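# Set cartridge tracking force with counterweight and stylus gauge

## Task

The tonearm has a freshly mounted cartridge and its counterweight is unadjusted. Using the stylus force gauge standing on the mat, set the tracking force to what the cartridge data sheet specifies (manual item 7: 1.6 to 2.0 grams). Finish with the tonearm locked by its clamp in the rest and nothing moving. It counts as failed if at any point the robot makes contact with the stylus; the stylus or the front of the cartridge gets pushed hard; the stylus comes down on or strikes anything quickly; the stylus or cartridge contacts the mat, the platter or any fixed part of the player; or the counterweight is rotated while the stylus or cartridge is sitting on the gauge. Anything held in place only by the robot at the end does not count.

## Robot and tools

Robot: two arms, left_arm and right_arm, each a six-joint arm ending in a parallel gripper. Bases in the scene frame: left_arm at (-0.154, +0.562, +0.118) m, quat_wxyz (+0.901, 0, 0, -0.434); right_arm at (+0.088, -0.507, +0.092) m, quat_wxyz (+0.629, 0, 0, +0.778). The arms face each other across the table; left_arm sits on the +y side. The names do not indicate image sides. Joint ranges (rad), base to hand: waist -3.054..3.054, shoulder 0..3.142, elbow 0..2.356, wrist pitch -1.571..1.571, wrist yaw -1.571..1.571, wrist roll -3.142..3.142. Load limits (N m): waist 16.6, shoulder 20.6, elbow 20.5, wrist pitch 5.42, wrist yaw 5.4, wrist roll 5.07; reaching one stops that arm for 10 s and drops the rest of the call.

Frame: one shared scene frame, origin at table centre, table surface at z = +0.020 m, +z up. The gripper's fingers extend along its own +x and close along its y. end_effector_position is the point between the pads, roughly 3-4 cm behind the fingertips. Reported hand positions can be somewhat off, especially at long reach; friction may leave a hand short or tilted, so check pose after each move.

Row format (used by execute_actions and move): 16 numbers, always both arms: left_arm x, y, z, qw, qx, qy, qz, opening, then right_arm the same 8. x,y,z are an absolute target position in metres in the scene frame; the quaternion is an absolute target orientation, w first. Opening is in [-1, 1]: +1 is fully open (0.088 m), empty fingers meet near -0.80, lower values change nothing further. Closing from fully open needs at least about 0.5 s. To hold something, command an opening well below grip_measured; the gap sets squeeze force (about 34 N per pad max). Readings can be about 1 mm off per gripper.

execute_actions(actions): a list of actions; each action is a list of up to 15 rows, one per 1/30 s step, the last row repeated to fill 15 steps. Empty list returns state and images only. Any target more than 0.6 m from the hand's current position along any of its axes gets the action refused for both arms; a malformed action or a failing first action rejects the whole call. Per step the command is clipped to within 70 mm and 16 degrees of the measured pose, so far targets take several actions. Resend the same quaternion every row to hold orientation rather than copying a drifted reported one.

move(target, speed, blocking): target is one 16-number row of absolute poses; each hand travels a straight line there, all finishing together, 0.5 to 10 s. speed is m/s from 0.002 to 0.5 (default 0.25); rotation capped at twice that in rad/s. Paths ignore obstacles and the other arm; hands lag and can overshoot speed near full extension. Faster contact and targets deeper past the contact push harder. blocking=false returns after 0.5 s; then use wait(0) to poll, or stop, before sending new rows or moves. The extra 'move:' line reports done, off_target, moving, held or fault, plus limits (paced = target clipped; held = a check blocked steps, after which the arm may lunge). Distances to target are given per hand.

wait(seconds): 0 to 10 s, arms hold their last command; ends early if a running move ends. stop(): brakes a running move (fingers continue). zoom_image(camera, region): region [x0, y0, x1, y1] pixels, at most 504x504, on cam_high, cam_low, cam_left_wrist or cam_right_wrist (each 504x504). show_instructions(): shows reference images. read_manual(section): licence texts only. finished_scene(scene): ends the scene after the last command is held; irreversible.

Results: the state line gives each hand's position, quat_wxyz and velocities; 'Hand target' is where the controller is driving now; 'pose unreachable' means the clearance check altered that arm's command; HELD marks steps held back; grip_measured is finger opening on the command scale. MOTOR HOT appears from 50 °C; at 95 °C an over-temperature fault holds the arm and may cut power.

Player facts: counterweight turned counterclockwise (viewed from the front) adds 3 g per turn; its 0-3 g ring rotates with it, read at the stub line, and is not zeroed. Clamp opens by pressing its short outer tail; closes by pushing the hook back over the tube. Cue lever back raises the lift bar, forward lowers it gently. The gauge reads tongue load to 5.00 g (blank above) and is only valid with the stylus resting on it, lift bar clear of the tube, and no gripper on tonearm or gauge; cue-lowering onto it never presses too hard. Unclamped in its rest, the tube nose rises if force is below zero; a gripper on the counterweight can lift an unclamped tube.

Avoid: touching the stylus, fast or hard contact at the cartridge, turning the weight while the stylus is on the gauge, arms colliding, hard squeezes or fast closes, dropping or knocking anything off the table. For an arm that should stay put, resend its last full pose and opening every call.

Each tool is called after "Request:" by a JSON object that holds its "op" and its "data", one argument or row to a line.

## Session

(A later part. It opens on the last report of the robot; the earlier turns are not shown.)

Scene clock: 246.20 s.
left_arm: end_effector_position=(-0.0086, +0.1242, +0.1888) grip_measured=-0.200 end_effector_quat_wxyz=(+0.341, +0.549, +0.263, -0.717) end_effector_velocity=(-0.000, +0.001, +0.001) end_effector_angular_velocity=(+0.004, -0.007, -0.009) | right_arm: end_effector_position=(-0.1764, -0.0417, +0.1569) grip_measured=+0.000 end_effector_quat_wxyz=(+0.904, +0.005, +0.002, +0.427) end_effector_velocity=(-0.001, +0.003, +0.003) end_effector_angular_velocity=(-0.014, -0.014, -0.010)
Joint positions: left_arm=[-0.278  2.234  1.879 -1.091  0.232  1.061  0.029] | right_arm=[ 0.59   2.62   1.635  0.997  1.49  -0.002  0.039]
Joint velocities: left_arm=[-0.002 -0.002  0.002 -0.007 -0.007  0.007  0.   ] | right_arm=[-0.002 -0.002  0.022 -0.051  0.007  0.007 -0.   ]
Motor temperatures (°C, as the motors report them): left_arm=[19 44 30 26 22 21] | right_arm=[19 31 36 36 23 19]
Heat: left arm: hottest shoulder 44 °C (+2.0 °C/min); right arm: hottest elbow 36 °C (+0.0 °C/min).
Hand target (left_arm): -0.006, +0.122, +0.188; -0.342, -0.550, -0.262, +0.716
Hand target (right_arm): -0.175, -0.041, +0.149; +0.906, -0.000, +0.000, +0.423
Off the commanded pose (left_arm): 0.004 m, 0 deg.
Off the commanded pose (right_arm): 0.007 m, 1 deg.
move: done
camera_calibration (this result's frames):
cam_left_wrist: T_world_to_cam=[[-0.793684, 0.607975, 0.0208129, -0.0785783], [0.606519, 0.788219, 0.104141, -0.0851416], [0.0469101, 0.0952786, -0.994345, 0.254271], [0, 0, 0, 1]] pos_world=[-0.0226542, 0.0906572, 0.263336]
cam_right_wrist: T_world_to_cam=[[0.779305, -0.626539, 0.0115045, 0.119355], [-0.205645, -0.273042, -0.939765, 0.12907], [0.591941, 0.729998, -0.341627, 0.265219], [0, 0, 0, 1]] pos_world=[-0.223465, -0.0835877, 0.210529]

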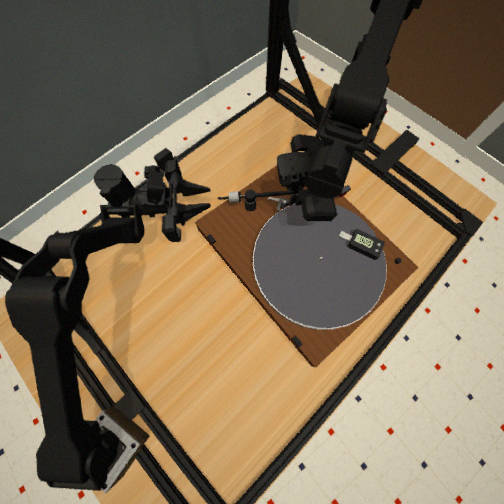

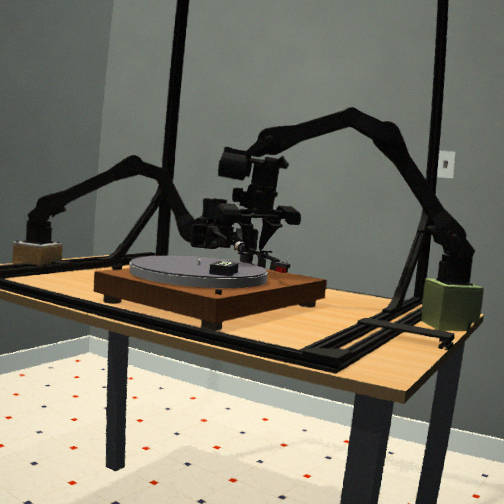

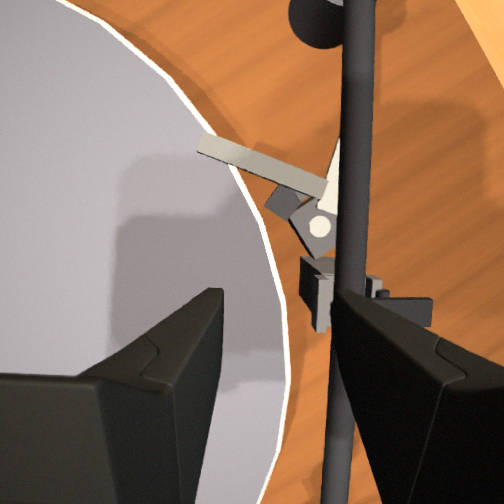

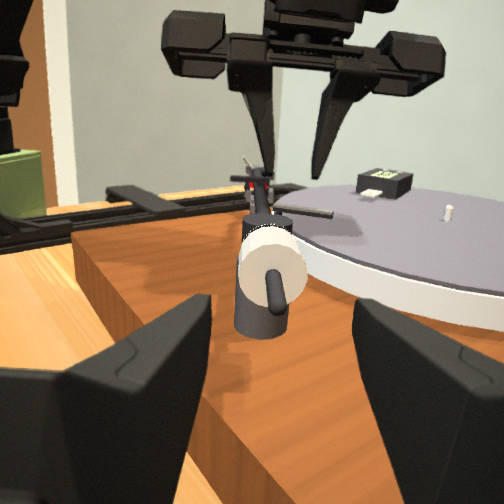

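Request:
{"op": "move", "data": {
  "target": [-0.045,0.115,0.24,0.382,0.417,0.199,-0.801,-0.2,-0.14,0.003,0.139,0.906,0,0,0.423,0],
  "speed": 0.06
}}

Scene clock: 254.60 s.
left_arm: end_effector_position=(-0.0443, +0.1129, +0.2342) grip_measured=-0.200 end_effector_quat_wxyz=(+0.379, +0.421, +0.202, -0.799) end_effector_velocity=(-0.006, +0.003, -0.002) end_effector_angular_velocity=(+0.005, +0.023, -0.015) | right_arm: end_effector_position=(-0.1405, +0.0014, +0.1474) grip_measured=+0.000 end_effector_quat_wxyz=(+0.906, +0.006, +0.001, +0.422) end_effector_velocity=(+0.000, +0.002, -0.000) end_effector_angular_velocity=(-0.018, -0.017, +0.005)
Joint positions: left_arm=[-0.27   2.07   1.707 -0.905  0.525  1.003  0.029] | right_arm=[ 0.48   2.673  1.701  0.986  1.39  -0.002  0.039]
Joint velocities: left_arm=[-0.002 -0.002 -0.012 -0.007  0.022  0.007 -0.   ] | right_arm=[-0.002 -0.002  0.002 -0.022 -0.007 -0.007 -0.   ]
Motor temperatures (°C, as the motors report them): left_arm=[19 45 30 26 22 21] | right_arm=[19 34 36 35 23 19]
Heat: left arm: hottest shoulder 45 °C (+3.0 °C/min); right arm: hottest elbow 36 °C (+0.0 °C/min).
Hand target (left_arm): -0.045, +0.115, +0.240; -0.382, -0.417, -0.199, +0.800
Hand target (right_arm): -0.140, +0.003, +0.139; +0.906, +0.000, +0.000, +0.423
Off the commanded pose (left_arm): 0.006 m, 1 deg.
Off the commanded pose (right_arm): 0.009 m, 1 deg.
move: off_target (right_arm)
camera_calibration (this result's frames):
cam_left_wrist: T_world_to_cam=[[-0.787157, 0.615974, 0.0309841, -0.103941], [0.594202, 0.770879, -0.229498, 0.0202599], [-0.16525, -0.16224, -0.972816, 0.316823], [0, 0, 0, 1]] pos_world=[-0.0415015, 0.0998086, 0.316081]
cam_right_wrist: T_world_to_cam=[[0.773052, -0.634267, 0.00979669, 0.117958], [-0.208697, -0.268886, -0.94029, 0.138875], [0.599029, 0.724849, -0.340233, 0.210027], [0, 0, 0, 1]] pos_world=[-0.188017, -0.0400795, 0.200885]

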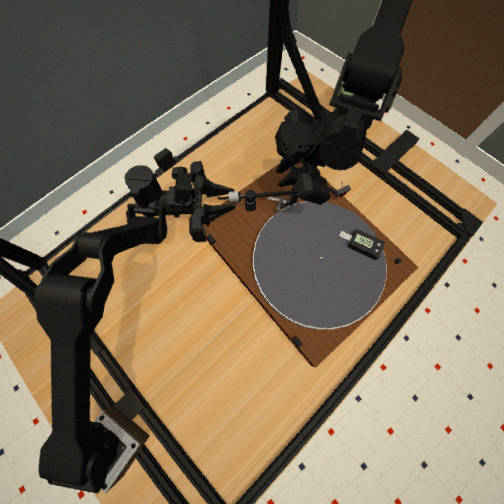

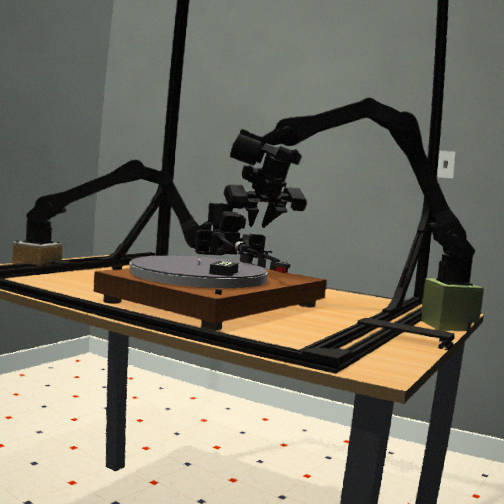

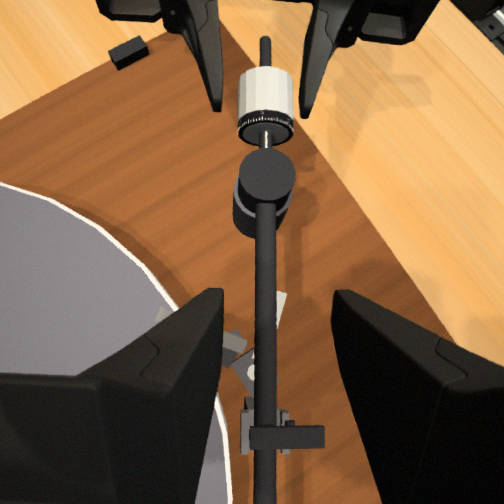

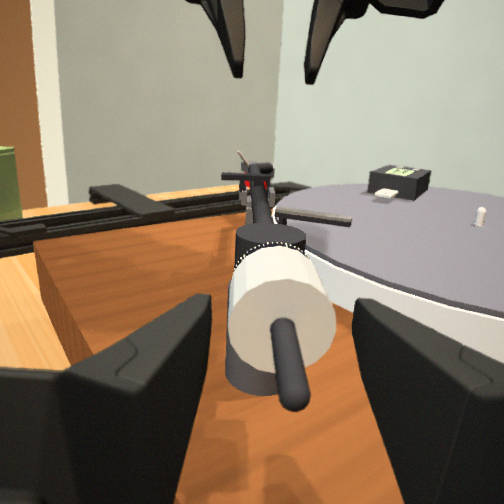

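Request:
{"op": "zoom_image", "data": {
  "camera": "cam_left_wrist",
  "region": [225,95,305,155]
}}

Request:
{"op": "move", "data": {
  "target": [-0.045,0.115,0.24,0.382,0.417,0.199,-0.801,-0.2,-0.143,0.002,0.143,0.906,0,0,0.423,-0.45],
  "speed": 0.02
}}

Request:
{"op": "move", "data": {
  "target": [-0.045,0.115,0.24,0.382,0.417,0.199,-0.801,-0.2,-0.143,0.002,0.143,0.776,-0.467,-0.218,0.363,-0.45]
}}

Request:
{"op": "zoom_image", "data": {
  "camera": "cam_left_wrist",
  "region": [225,95,305,155]
}}

Request:
{"op": "move", "data": {
  "target": [-0.045,0.115,0.24,0.382,0.417,0.199,-0.801,-0.2,-0.143,0.002,0.143,0.776,-0.467,-0.218,0.363,0.05]
}}

Region (225, 95, 305, 155) of cam_left_wrist's 504x504 image, scaled by 6.300, with more detail than that image has; it fills the top 378 rows of this view, and the rest is white.

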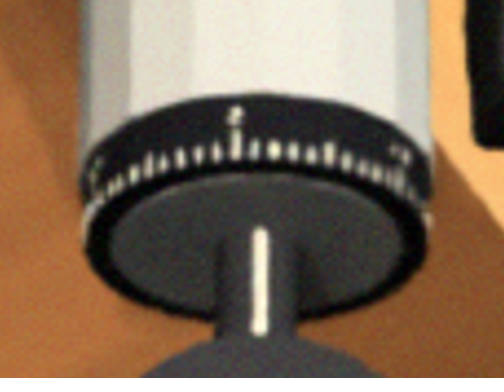

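Scene clock: 266.27 s.
left_arm: end_effector_position=(-0.0445, +0.1129, +0.2342) grip_measured=-0.200 end_effector_quat_wxyz=(+0.379, +0.420, +0.202, -0.799) end_effector_velocity=(+0.001, -0.002, +0.002) end_effector_angular_velocity=(-0.001, -0.002, +0.018) | right_arm: end_effector_position=(-0.1414, +0.0023, +0.1472) grip_measured=-0.246 end_effector_quat_wxyz=(+0.906, +0.003, +0.001, +0.424) end_effector_velocity=(+0.001, +0.001, -0.000) end_effector_angular_velocity=(-0.020, -0.022, +0.005)
Joint positions: left_arm=[-0.27   2.069  1.706 -0.904  0.526  1.002  0.029] | right_arm=[ 0.48   2.673  1.704  0.977  1.386 -0.002  0.027]
Joint velocities: left_arm=[-0.002 -0.002  0.002  0.007 -0.007 -0.022 -0.   ] | right_arm=[-0.002 -0.002 -0.002 -0.007 -0.007 -0.022 -0.   ]
Motor temperatures (°C, as the motors report them): left_arm=[19 46 30 26 23 21] | right_arm=[19 37 36 34 23 19]
Heat: left arm: hottest shoulder 46 °C (+4.0 °C/min); right arm: hottest shoulder 37 °C (+1.0 °C/min).
Hand target (left_arm): -0.045, +0.115, +0.240; -0.382, -0.417, -0.199, +0.801
Hand target (right_arm): -0.143, +0.002, +0.143; +0.906, -0.000, -0.000, +0.423
Off the commanded pose (left_arm): 0.006 m, 1 deg.
Off the commanded pose (right_arm): 0.004 m, 0 deg.
move: done
camera_calibration (this result's frames):
cam_left_wrist: T_world_to_cam=[[-0.787027, 0.61611, 0.0315674, -0.104248], [0.594, 0.770614, -0.230908, 0.020742], [-0.166591, -0.16298, -0.972463, 0.316718], [0, 0, 0, 1]] pos_world=[-0.0416043, 0.0998629, 0.316077]
cam_right_wrist: T_world_to_cam=[[0.77566, -0.630963, 0.0154193, 0.118661], [-0.204096, -0.273869, -0.939862, 0.139319], [0.597241, 0.725866, -0.341206, 0.209742], [0, 0, 0, 1]] pos_world=[-0.188873, -0.0392186, 0.200676]

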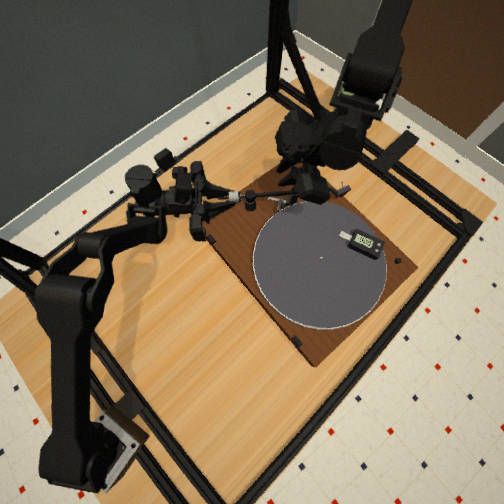

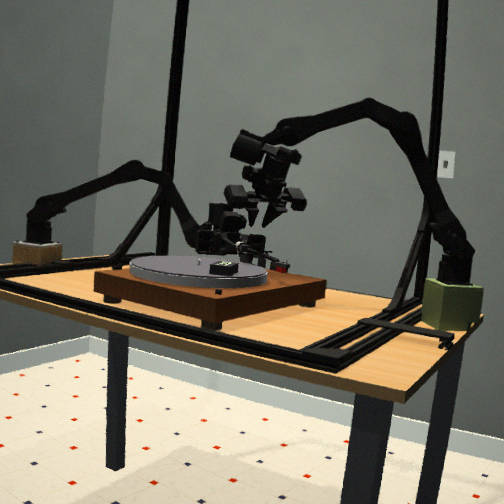

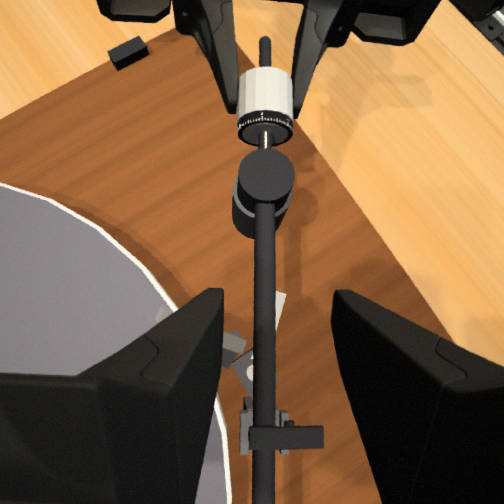

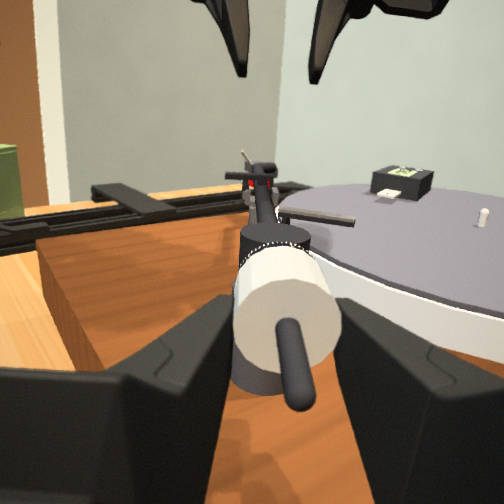

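Scene clock: 268.83 s.
left_arm: end_effector_position=(-0.0445, +0.1130, +0.2343) grip_measured=-0.200 end_effector_quat_wxyz=(+0.379, +0.420, +0.202, -0.799) end_effector_velocity=(+0.002, -0.000, +0.002) end_effector_angular_velocity=(-0.011, -0.014, -0.001) | right_arm: end_effector_position=(-0.1413, +0.0003, +0.1485) grip_measured=-0.249 end_effector_quat_wxyz=(+0.792, -0.449, -0.203, +0.362) end_effector_velocity=(+0.001, +0.001, +0.005) end_effector_angular_velocity=(+0.006, -0.006, +0.005)
Joint positions: left_arm=[-0.27   2.069  1.706 -0.904  0.526  1.002  0.029] | right_arm=[ 0.484  2.666  1.712  0.93   1.41  -1.005  0.027]
Joint velocities: left_arm=[ 0.002 -0.007 -0.002  0.007 -0.007  0.007 -0.   ] | right_arm=[-0.002 -0.002 -0.002  0.051 -0.007 -0.051 -0.   ]
Motor temperatures (°C, as the motors report them): left_arm=[19 46 30 26 23 21] | right_arm=[19 39 36 33 23 19]
Heat: left arm: hottest shoulder 46 °C (+4.0 °C/min); right arm: hottest shoulder 39 °C (+3.0 °C/min).
Hand target (left_arm): -0.045, +0.115, +0.240; -0.382, -0.417, -0.199, +0.801
Hand target (right_arm): -0.143, +0.002, +0.143; +0.776, -0.468, -0.216, +0.364
Off the commanded pose (left_arm): 0.006 m, 1 deg.
Off the commanded pose (right_arm): 0.006 m, 3 deg.
move: off_target (right_arm)
camera_calibration (this result's frames):
cam_left_wrist: T_world_to_cam=[[-0.787027, 0.61611, 0.0315674, -0.104327], [0.594, 0.770614, -0.230908, 0.020711], [-0.166591, -0.16298, -0.972463, 0.316772], [0, 0, 0, 1]] pos_world=[-0.041639, 0.0999443, 0.316125]
cam_right_wrist: T_world_to_cam=[[0.385008, -0.314605, 0.867636, -0.0644707], [0.390931, -0.79601, -0.462106, 0.153332], [0.836028, 0.5171, -0.183481, 0.221974], [0, 0, 0, 1]] pos_world=[-0.220696, -0.0130119, 0.167521]

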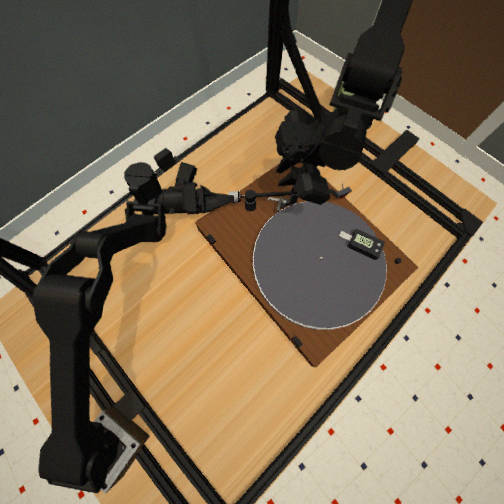

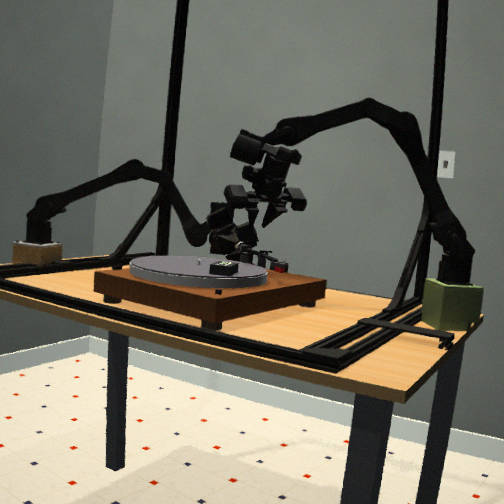

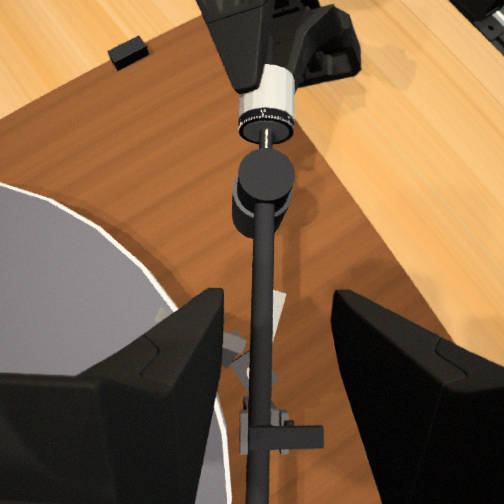

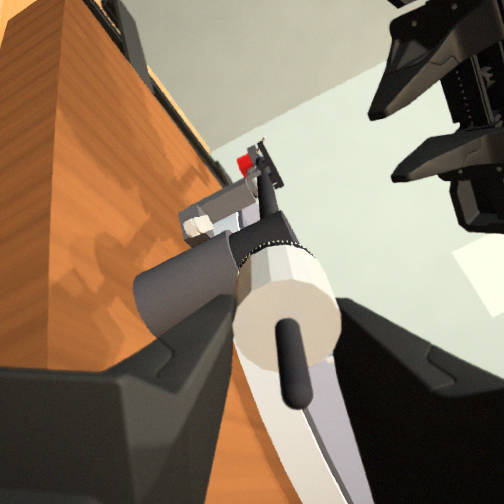

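Region (225, 95, 305, 155) of cam_left_wrist's 504x504 image, scaled by 6.300, with more detail than that image has; it fills the top 378 rows of this view, and the rest is white.

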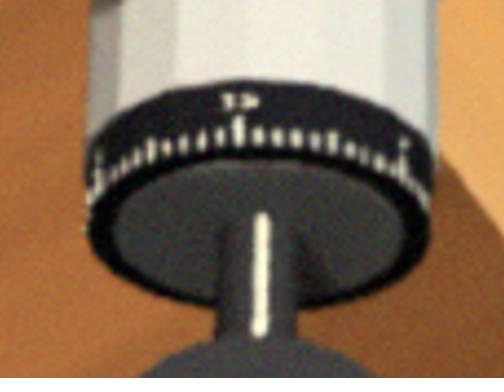

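Scene clock: 269.53 s.
left_arm: end_effector_position=(-0.0445, +0.1130, +0.2343) grip_measured=-0.200 end_effector_quat_wxyz=(+0.379, +0.420, +0.202, -0.799) end_effector_velocity=(+0.001, +0.002, -0.001) end_effector_angular_velocity=(+0.012, -0.000, +0.011) | right_arm: end_effector_position=(-0.1435, +0.0017, +0.1512) grip_measured=+0.049 end_effector_quat_wxyz=(+0.782, -0.459, -0.214, +0.364) end_effector_velocity=(-0.001, +0.002, +0.003) end_effector_angular_velocity=(-0.007, -0.014, +0.020)
Joint positions: left_arm=[-0.27   2.069  1.706 -0.904  0.526  1.002  0.029] | right_arm=[ 0.484  2.666  1.712  0.96   1.395 -1.068  0.041]
Joint velocities: left_arm=[ 0.002 -0.002 -0.002 -0.007 -0.007 -0.007 -0.   ] | right_arm=[-0.002 -0.002 -0.002  0.022 -0.022 -0.037  0.   ]
Motor temperatures (°C, as the motors report them): left_arm=[19 46 30 26 23 21] | right_arm=[19 39 36 33 23 19]
Heat: left arm: hottest shoulder 46 °C (+4.0 °C/min); right arm: hottest shoulder 39 °C (+3.0 °C/min).
Hand target (left_arm): -0.045, +0.115, +0.240; -0.382, -0.417, -0.199, +0.801
Hand target (right_arm): -0.143, +0.002, +0.143; +0.776, -0.467, -0.218, +0.363
Off the commanded pose (left_arm): 0.006 m, 1 deg.
Off the commanded pose (right_arm): 0.008 m, 1 deg.
move: done
camera_calibration (this result's frames):
cam_left_wrist: T_world_to_cam=[[-0.787027, 0.61611, 0.0315674, -0.104327], [0.594, 0.770614, -0.230908, 0.020711], [-0.166591, -0.16298, -0.972463, 0.316772], [0, 0, 0, 1]] pos_world=[-0.041639, 0.0999443, 0.316125]
cam_right_wrist: T_world_to_cam=[[0.364655, -0.292298, 0.884075, -0.0710166], [0.41708, -0.797605, -0.435742, 0.156318], [0.832509, 0.527625, -0.168939, 0.220879], [0, 0, 0, 1]] pos_world=[-0.223184, -0.0126188, 0.168214]

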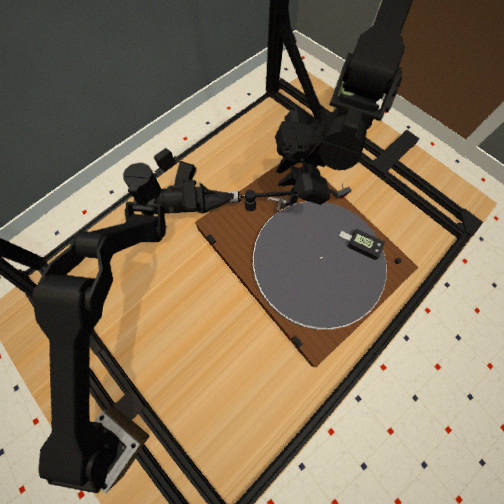

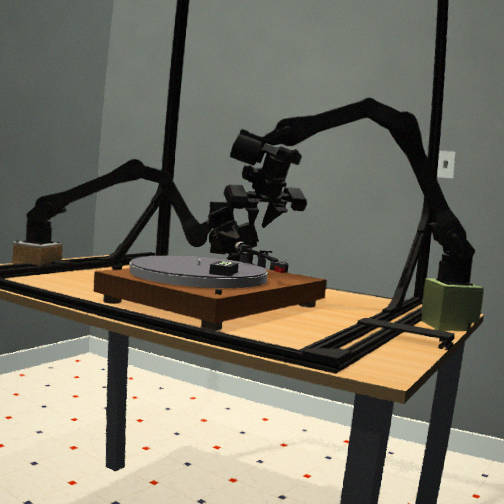

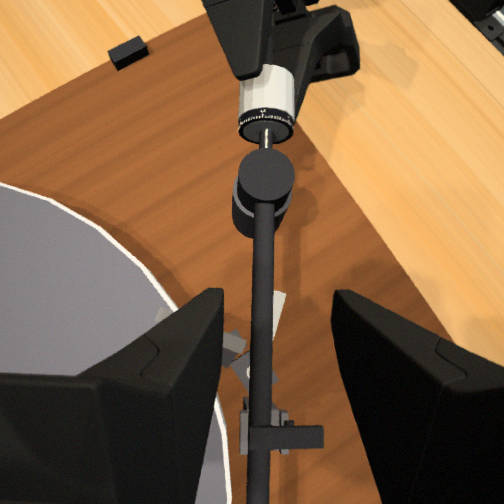

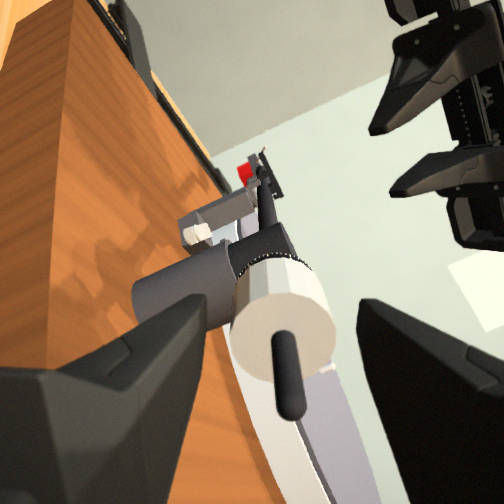

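Request:
{"op": "move", "data": {
  "target": [-0.045,0.115,0.24,0.382,0.417,0.199,-0.801,-0.2,-0.143,0.002,0.136,0.905,0.032,0.015,0.423,0.05],
  "speed": 0.4
}}

Request:
{"op": "move", "data": {
  "target": [-0.045,0.115,0.24,0.382,0.417,0.199,-0.801,-0.2,-0.143,0.002,0.136,0.905,0.032,0.015,0.423,-0.45]
}}

Request:
{"op": "move", "data": {
  "target": [-0.045,0.115,0.24,0.382,0.417,0.199,-0.801,-0.2,-0.143,0.002,0.136,0.776,-0.467,-0.218,0.363,-0.45]
}}

Request:
{"op": "move", "data": {
  "target": [-0.045,0.115,0.24,0.382,0.417,0.199,-0.801,-0.2,-0.143,0.002,0.136,0.776,-0.467,-0.218,0.363,0.05]
}}

Request:
{"op": "move", "data": {
  "target": [-0.045,0.115,0.24,0.382,0.417,0.199,-0.801,-0.2,-0.143,0.002,0.136,0.905,0.032,0.015,0.423,0.05],
  "speed": 0.4
}}

Request:
{"op": "move", "data": {
  "target": [-0.045,0.115,0.24,0.382,0.417,0.199,-0.801,-0.2,-0.143,0.002,0.136,0.905,0.032,0.015,0.423,-0.45]
}}

Request:
{"op": "move", "data": {
  "target": [-0.045,0.115,0.24,0.382,0.417,0.199,-0.801,-0.2,-0.143,0.002,0.136,0.776,-0.467,-0.218,0.363,-0.45]
}}

Request:
{"op": "move", "data": {
  "target": [-0.045,0.115,0.24,0.382,0.417,0.199,-0.801,-0.2,-0.143,0.002,0.136,0.776,-0.467,-0.218,0.363,0.05]
}}

Request:
{"op": "move", "data": {
  "target": [-0.045,0.115,0.24,0.382,0.417,0.199,-0.801,-0.2,-0.143,0.002,0.136,0.905,0.032,0.015,0.423,0.05],
  "speed": 0.4
}}

Request:
{"op": "move", "data": {
  "target": [-0.045,0.115,0.24,0.382,0.417,0.199,-0.801,-0.2,-0.143,0.002,0.136,0.905,0.032,0.015,0.423,-0.45]
}}

Request:
{"op": "move", "data": {
  "target": [-0.045,0.115,0.24,0.382,0.417,0.199,-0.801,-0.2,-0.143,0.002,0.136,0.776,-0.467,-0.218,0.363,-0.45]
}}

Request:
{"op": "move", "data": {
  "target": [-0.045,0.115,0.24,0.382,0.417,0.199,-0.801,-0.2,-0.143,0.002,0.136,0.776,-0.467,-0.218,0.363,0.05]
}}

Request:
{"op": "move", "data": {
  "target": [-0.045,0.115,0.24,0.382,0.417,0.199,-0.801,-0.2,-0.17,-0.03,0.14,0.776,-0.467,-0.218,0.363,0.05],
  "speed": 0.05
}}

Request:
{"op": "zoom_image", "data": {
  "camera": "cam_left_wrist",
  "region": [225,95,305,155]
}}

Scene clock: 289.07 s.
left_arm: end_effector_position=(-0.0444, +0.1132, +0.2344) grip_measured=-0.200 end_effector_quat_wxyz=(+0.379, +0.420, +0.203, -0.799) end_effector_velocity=(-0.002, +0.000, +0.002) end_effector_angular_velocity=(+0.002, +0.011, +0.001) | right_arm: end_effector_position=(-0.1435, +0.0016, +0.1336) grip_measured=+0.050 end_effector_quat_wxyz=(+0.906, +0.030, +0.013, +0.422) end_effector_velocity=(+0.001, +0.001, -0.004) end_effector_angular_velocity=(-0.016, -0.005, +0.005)
Joint positions: left_arm=[-0.27   2.068  1.705 -0.904  0.526  1.002  0.029] | right_arm=[0.484 2.715 1.726 0.995 1.394 0.058 0.041]
Joint velocities: left_arm=[-0.002 -0.002  0.002 -0.007  0.007 -0.007 -0.   ] | right_arm=[-0.002 -0.002 -0.002 -0.051 -0.007  0.037 -0.   ]
Motor temperatures (°C, as the motors report them): left_arm=[19 48 29 26 23 21] | right_arm=[19 43 36 34 23 19]
Heat: left arm: hottest shoulder 48 °C (+4.1 °C/min); right arm: hottest shoulder 43 °C (+6.1 °C/min).
Hand target (left_arm): -0.045, +0.115, +0.240; -0.382, -0.417, -0.199, +0.800
Hand target (right_arm): -0.143, +0.002, +0.136; +0.905, +0.032, +0.015, +0.423
Off the commanded pose (left_arm): 0.006 m, 1 deg.
Off the commanded pose (right_arm): 0.002 m, 0 deg.
move: done
camera_calibration (this result's frames):
cam_left_wrist: T_world_to_cam=[[-0.78745, 0.615558, 0.0317827, -0.104383], [0.593425, 0.771059, -0.230901, 0.0204376], [-0.166639, -0.162962, -0.972458, 0.316911], [0, 0, 0, 1]] pos_world=[-0.0415147, 0.10014, 0.316219]
cam_right_wrist: T_world_to_cam=[[0.772425, -0.633625, -0.0433424, 0.127527], [-0.247677, -0.237685, -0.939235, 0.119564], [0.584821, 0.736223, -0.340528, 0.204945], [0, 0, 0, 1]] pos_world=[-0.188748, -0.0416623, 0.187615]

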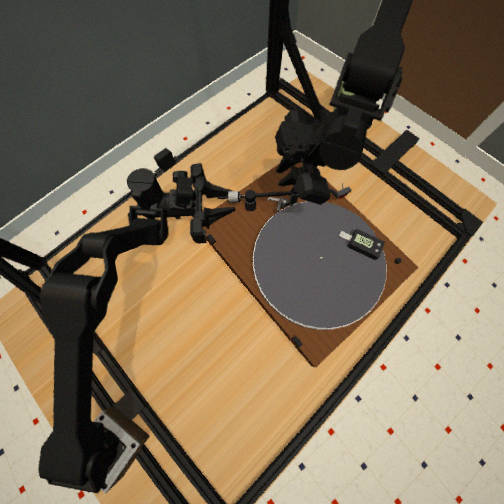

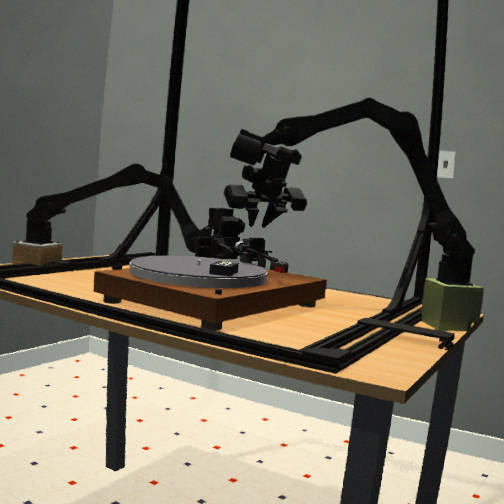

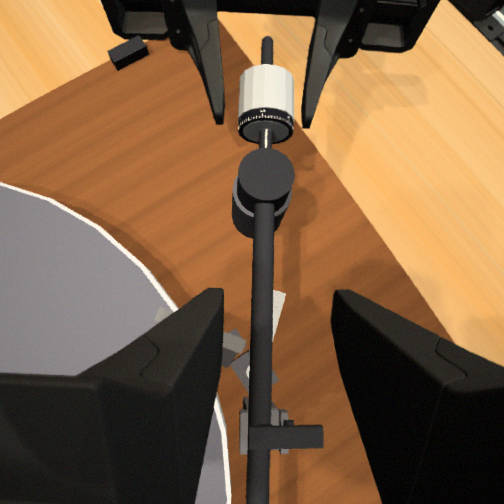

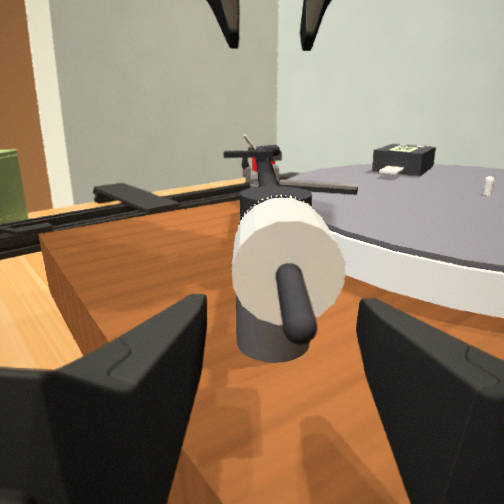

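Scene clock: 289.77 s.
left_arm: end_effector_position=(-0.0444, +0.1132, +0.2344) grip_measured=-0.200 end_effector_quat_wxyz=(+0.379, +0.420, +0.203, -0.799) end_effector_velocity=(-0.002, +0.000, +0.002) end_effector_angular_velocity=(-0.008, -0.002, -0.023) | right_arm: end_effector_position=(-0.1437, +0.0018, +0.1329) grip_measured=-0.436 end_effector_quat_wxyz=(+0.906, +0.027, +0.012, +0.423) end_effector_velocity=(-0.001, +0.002, -0.004) end_effector_angular_velocity=(-0.025, -0.023, +0.020)
Joint positions: left_arm=[-0.27   2.068  1.705 -0.904  0.526  1.002  0.029] | right_arm=[0.484 2.715 1.726 0.988 1.392 0.059 0.018]
Joint velocities: left_arm=[-0.002 -0.002  0.002 -0.007  0.007  0.022 -0.   ] | right_arm=[-0.002  0.002 -0.002 -0.022 -0.022 -0.007 -0.   ]
Motor temperatures (°C, as the motors report them): left_arm=[19 48 29 26 23 21] | right_arm=[19 43 36 34 23 19]
Heat: left arm: hottest shoulder 48 °C (+4.0 °C/min); right arm: hottest shoulder 43 °C (+6.0 °C/min).
Hand target (left_arm): -0.045, +0.115, +0.240; -0.382, -0.417, -0.199, +0.801
Hand target (right_arm): -0.143, +0.002, +0.136; +0.905, +0.032, +0.015, +0.423
Off the commanded pose (left_arm): 0.006 m, 1 deg.
Off the commanded pose (right_arm): 0.003 m, 1 deg.
move: done
camera_calibration (this result's frames):
cam_left_wrist: T_world_to_cam=[[-0.78745, 0.615558, 0.0317827, -0.104383], [0.593425, 0.771059, -0.230901, 0.0204376], [-0.166639, -0.162962, -0.972458, 0.316911], [0, 0, 0, 1]] pos_world=[-0.0415147, 0.10014, 0.316219]
cam_right_wrist: T_world_to_cam=[[0.773787, -0.632343, -0.0373649, 0.127187], [-0.24363, -0.24264, -0.939026, 0.119509], [0.584721, 0.735709, -0.341809, 0.204874], [0, 0, 0, 1]] pos_world=[-0.189093, -0.0413045, 0.187002]

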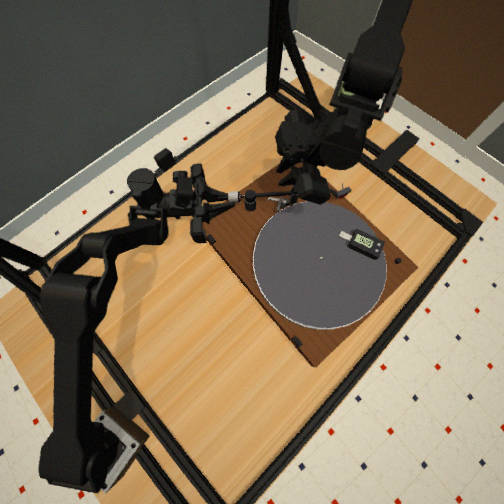

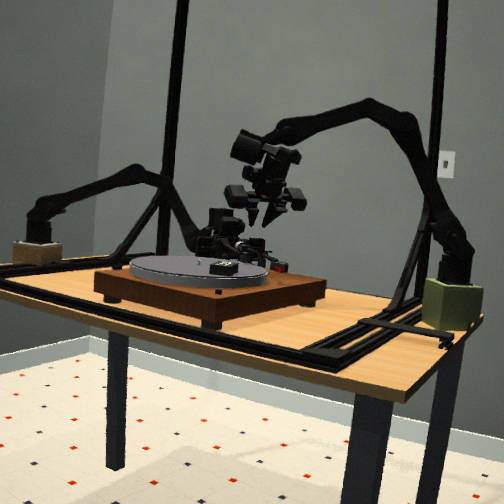

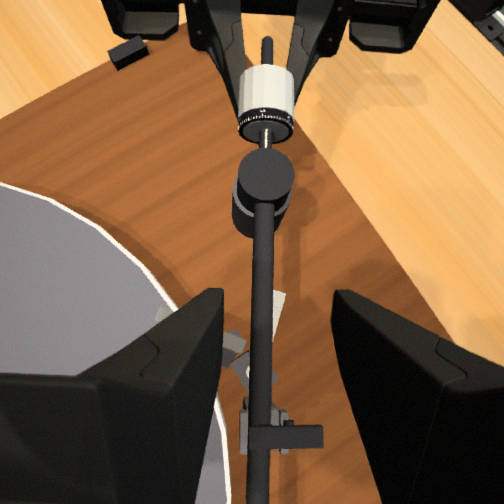

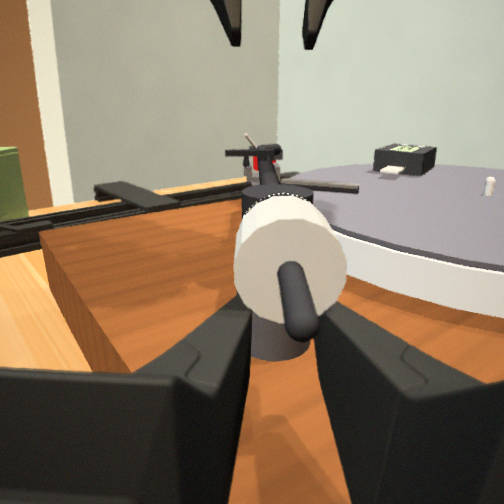

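Scene clock: 301.40 s.
left_arm: end_effector_position=(-0.0444, +0.1135, +0.2346) grip_measured=-0.200 end_effector_quat_wxyz=(+0.379, +0.420, +0.203, -0.799) end_effector_velocity=(-0.001, +0.002, -0.001) end_effector_angular_velocity=(+0.012, -0.000, +0.006) | right_arm: end_effector_position=(-0.1439, +0.0019, +0.1292) grip_measured=-0.440 end_effector_quat_wxyz=(+0.886, -0.202, -0.086, +0.409) end_effector_velocity=(+0.001, +0.001, -0.000) end_effector_angular_velocity=(-0.011, -0.010, +0.005)
Joint positions: left_arm=[-0.269  2.067  1.704 -0.904  0.526  1.002  0.029] | right_arm=[ 0.485  2.711  1.737  0.896  1.404 -0.364  0.017]
Joint velocities: left_arm=[-0.002 -0.002 -0.002 -0.007 -0.007 -0.007 -0.   ] | right_arm=[-0.002 -0.002 -0.002 -0.007 -0.007 -0.007 -0.   ]
Motor temperatures (°C, as the motors report them): left_arm=[19 49 29 26 23 21] | right_arm=[19 47 35 33 23 20]
Heat: left arm: hottest shoulder 49 °C (+5.0 °C/min); right arm: hottest shoulder 47 °C (+11.0 °C/min).
Hand target (left_arm): -0.045, +0.115, +0.240; -0.382, -0.417, -0.199, +0.801
Hand target (right_arm): -0.144, +0.001, +0.129; +0.883, -0.212, -0.090, +0.408
Off the commanded pose (left_arm): 0.006 m, 1 deg.
Off the commanded pose (right_arm): 0.007 m, 37 deg.
TORQUE FAULT: the external load on joint 6 (wrist roll) of the right arm reached its load limit, and that arm stopped for 10 seconds. That time counts as 18 of the actions that you can send in this scene. A torque fault stops only its own arm. That arm's remaining commands of this call were not run. That arm holds where it stopped, with its grip as last carried out, and accepts commands again: back off and push less far. That arm stops again, at the same cost, whenever a joint's load reaches its limit.
move: fault (right_arm); limits=paced
camera_calibration (this result's frames):
cam_left_wrist: T_world_to_cam=[[-0.787604, 0.615352, 0.0319583, -0.104647], [0.593142, 0.771184, -0.23121, 0.0202696], [-0.166921, -0.163146, -0.972379, 0.317169], [0, 0, 0, 1]] pos_world=[-0.0415009, 0.100508, 0.316439]
cam_right_wrist: T_world_to_cam=[[0.691183, -0.568194, 0.446566, 0.0527052], [0.0919901, -0.543731, -0.834203, 0.151282], [0.716801, 0.617666, -0.323549, 0.220549], [0, 0, 0, 1]] pos_world=[-0.208435, -0.0240226, 0.174022]

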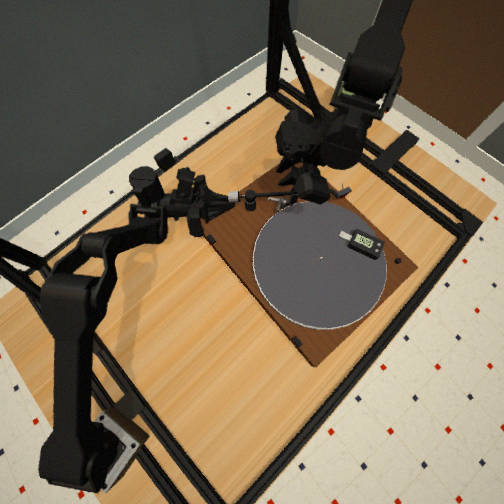

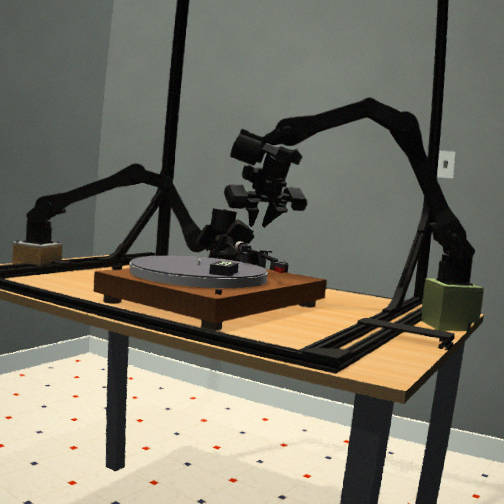

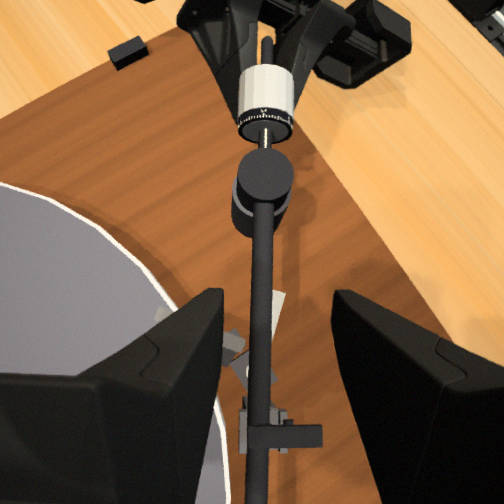

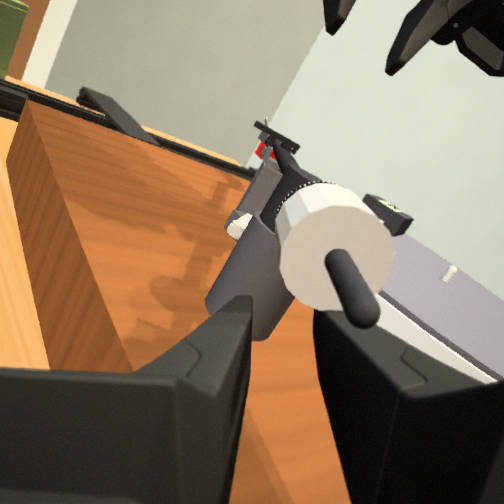

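not run: a fault stop came before this call.

not run: a fault stop came before this call.

not run: a fault stop came before this call.

not run: a fault stop came before this call.

not run: a fault stop came before this call.

not run: a fault stop came before this call.

not run: a fault stop came before this call.

not run: a fault stop came before this call.

not run: a fault stop came before this call.

not run: a fault stop came before this call.

Region (225, 95, 305, 155) of cam_left_wrist's 504x504 image, scaled by 6.300, with more detail than that image has; it fills the top 378 rows of this view, and the rest is white.

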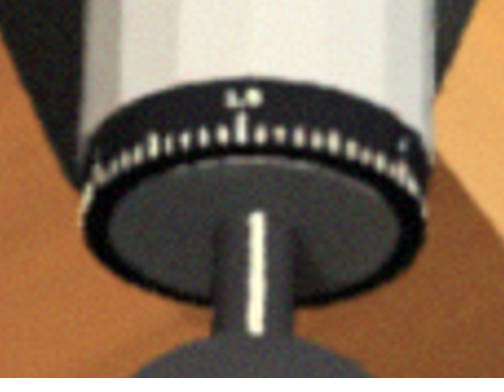

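Too low; the axis is about 0.15. Back off the plinth a little too.

Request:
{"op": "move", "data": {
  "target": [-0.045,0.115,0.24,0.382,0.417,0.199,-0.801,-0.2,-0.146,-0.002,0.134,0.905,0.032,0.015,0.423,0.1]
}}

Request:
{"op": "move", "data": {
  "target": [-0.045,0.115,0.24,0.382,0.417,0.199,-0.801,-0.2,-0.146,-0.002,0.154,0.905,0.032,0.015,0.423,0.1],
  "speed": 0.02
}}

Scene clock: 310.17 s.
left_arm: end_effector_position=(-0.0445, +0.1136, +0.2346) grip_measured=-0.200 end_effector_quat_wxyz=(+0.379, +0.420, +0.203, -0.799) end_effector_velocity=(-0.002, +0.003, -0.001) end_effector_angular_velocity=(+0.027, -0.009, +0.005) | right_arm: end_effector_position=(-0.1448, -0.0006, +0.1354) grip_measured=+0.100 end_effector_quat_wxyz=(+0.907, +0.034, +0.014, +0.420) end_effector_velocity=(+0.001, +0.001, -0.002) end_effector_angular_velocity=(-0.004, +0.004, +0.005)
Joint positions: left_arm=[-0.269  2.066  1.703 -0.904  0.526  1.002  0.029] | right_arm=[0.489 2.711 1.725 1.    1.405 0.06  0.044]
Joint velocities: left_arm=[-0.007 -0.002  0.002 -0.022 -0.022 -0.007  0.   ] | right_arm=[-0.002 -0.007 -0.007 -0.037 -0.007  0.037 -0.   ]
Motor temperatures (°C, as the motors report them): left_arm=[19 49 29 26 23 21] | right_arm=[19 50 35 33 23 20]
Heat: left arm: hottest shoulder 49 °C (+5.0 °C/min); right arm: hottest shoulder 50 °C (+14.0 °C/min). Fold the right arm in close to its base before you think long.
Hand target (left_arm): -0.045, +0.115, +0.240; -0.382, -0.417, -0.199, +0.801
Hand target (right_arm): -0.146, -0.002, +0.134; +0.905, +0.032, +0.015, +0.423
Off the commanded pose (left_arm): 0.006 m, 1 deg.
Off the commanded pose (right_arm): 0.002 m, 0 deg.
MOTOR HOT: a motor of the right arm reached 50 °C. Now the hottest motor of the right arm, joint 2 (shoulder), reports 50 °C. The temperature limit of the motors' drives, at which the controller stops that arm, is 95 °C. To cool a motor, set the load down, stop pushing, or move to a pose that needs little force.
move: done
camera_calibration (this result's frames):
cam_left_wrist: T_world_to_cam=[[-0.787604, 0.615352, 0.0319583, -0.104726], [0.593142, 0.771184, -0.23121, 0.0202385], [-0.166921, -0.163146, -0.972379, 0.317223], [0, 0, 0, 1]] pos_world=[-0.0415357, 0.100589, 0.316487]
cam_right_wrist: T_world_to_cam=[[0.768762, -0.637447, -0.0516357, 0.127806], [-0.254284, -0.230585, -0.939239, 0.119428], [0.586808, 0.735182, -0.339358, 0.208052], [0, 0, 0, 1]] pos_world=[-0.18997, -0.0439483, 0.189375]

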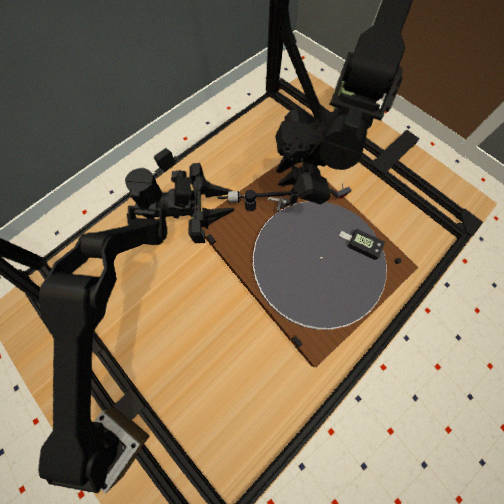

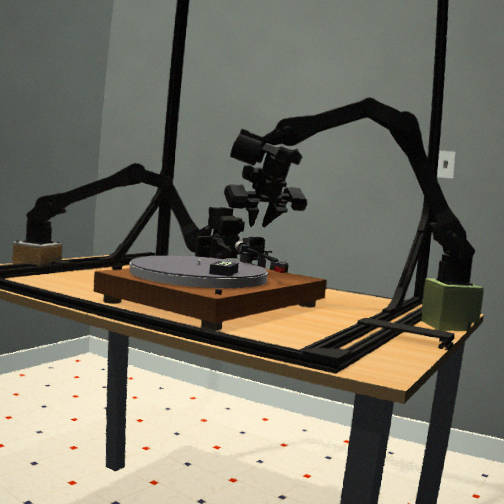

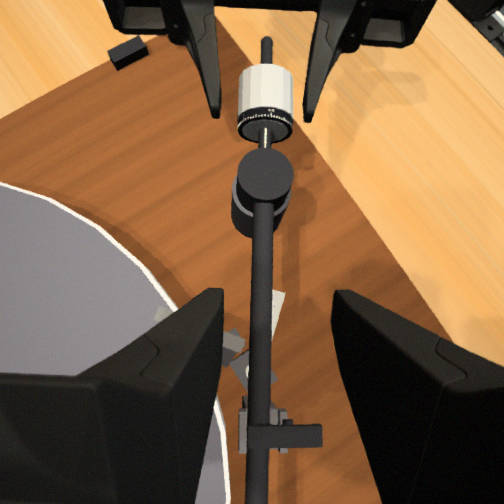

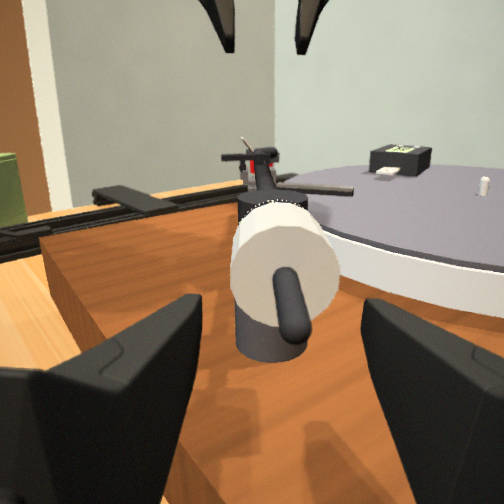

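Scene clock: 311.40 s.
left_arm: end_effector_position=(-0.0445, +0.1136, +0.2346) grip_measured=-0.200 end_effector_quat_wxyz=(+0.379, +0.420, +0.203, -0.799) end_effector_velocity=(-0.001, +0.002, -0.001) end_effector_angular_velocity=(+0.017, +0.006, +0.018) | right_arm: end_effector_position=(-0.1446, -0.0008, +0.1485) grip_measured=+0.100 end_effector_quat_wxyz=(+0.907, +0.028, +0.013, +0.420) end_effector_velocity=(+0.002, -0.000, -0.001) end_effector_angular_velocity=(-0.022, -0.020, -0.010)
Joint positions: left_arm=[-0.269  2.066  1.703 -0.904  0.526  1.002  0.029] | right_arm=[0.489 2.671 1.71  0.962 1.404 0.061 0.044]
Joint velocities: left_arm=[-0.002 -0.002 -0.002 -0.007 -0.007 -0.022  0.   ] | right_arm=[-0.002 -0.002 -0.002 -0.022  0.007 -0.007 -0.   ]
Motor temperatures (°C, as the motors report them): left_arm=[19 49 29 26 23 21] | right_arm=[19 50 35 33 23 20]
Heat: left arm: hottest shoulder 49 °C (+5.1 °C/min); right arm: hottest shoulder 50 °C (+14.2 °C/min). Fold the right arm in close to its base before you think long.
Hand target (left_arm): -0.045, +0.115, +0.240; -0.382, -0.417, -0.199, +0.801
Hand target (right_arm): -0.146, -0.002, +0.154; +0.905, +0.032, +0.015, +0.423
Off the commanded pose (left_arm): 0.006 m, 1 deg.
Off the commanded pose (right_arm): 0.006 m, 1 deg.
MOTOR HOT: still on. Now the hottest motor of the right arm, joint 2 (shoulder), reports 50 °C; a drive's own limit is 95 °C.
move: done
camera_calibration (this result's frames):
cam_left_wrist: T_world_to_cam=[[-0.787604, 0.615352, 0.0319583, -0.104726], [0.593142, 0.771184, -0.23121, 0.0202385], [-0.166921, -0.163146, -0.972379, 0.317223], [0, 0, 0, 1]] pos_world=[-0.0415357, 0.100589, 0.316487]
cam_right_wrist: T_world_to_cam=[[0.769342, -0.637559, -0.040396, 0.126621], [-0.247348, -0.23898, -0.938993, 0.132691], [0.58901, 0.732398, -0.341556, 0.213203], [0, 0, 0, 1]] pos_world=[-0.190172, -0.0437107, 0.202531]

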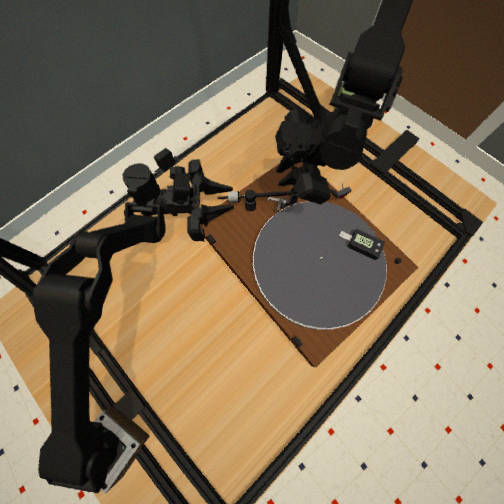

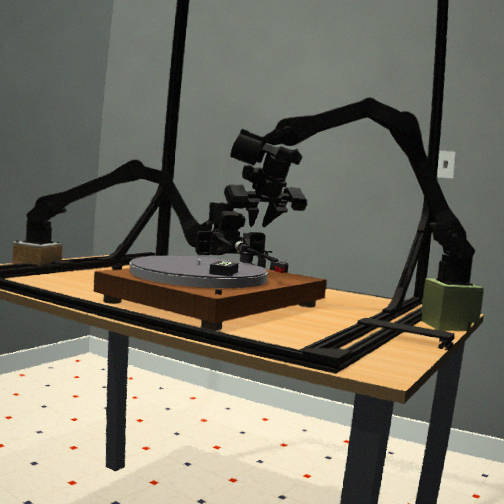

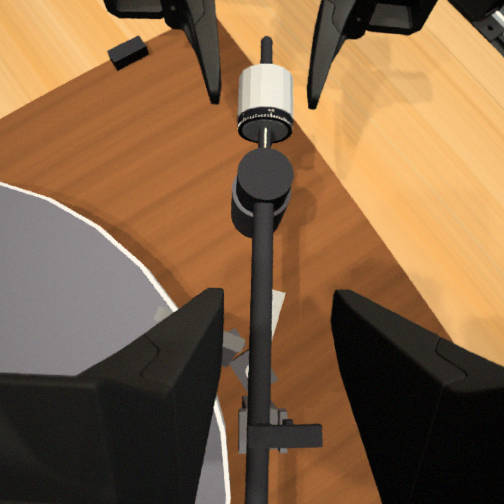

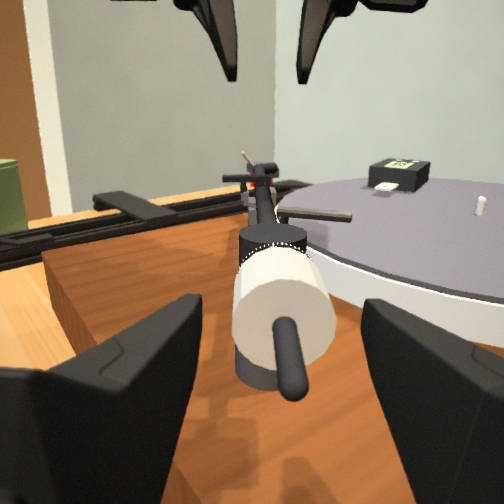

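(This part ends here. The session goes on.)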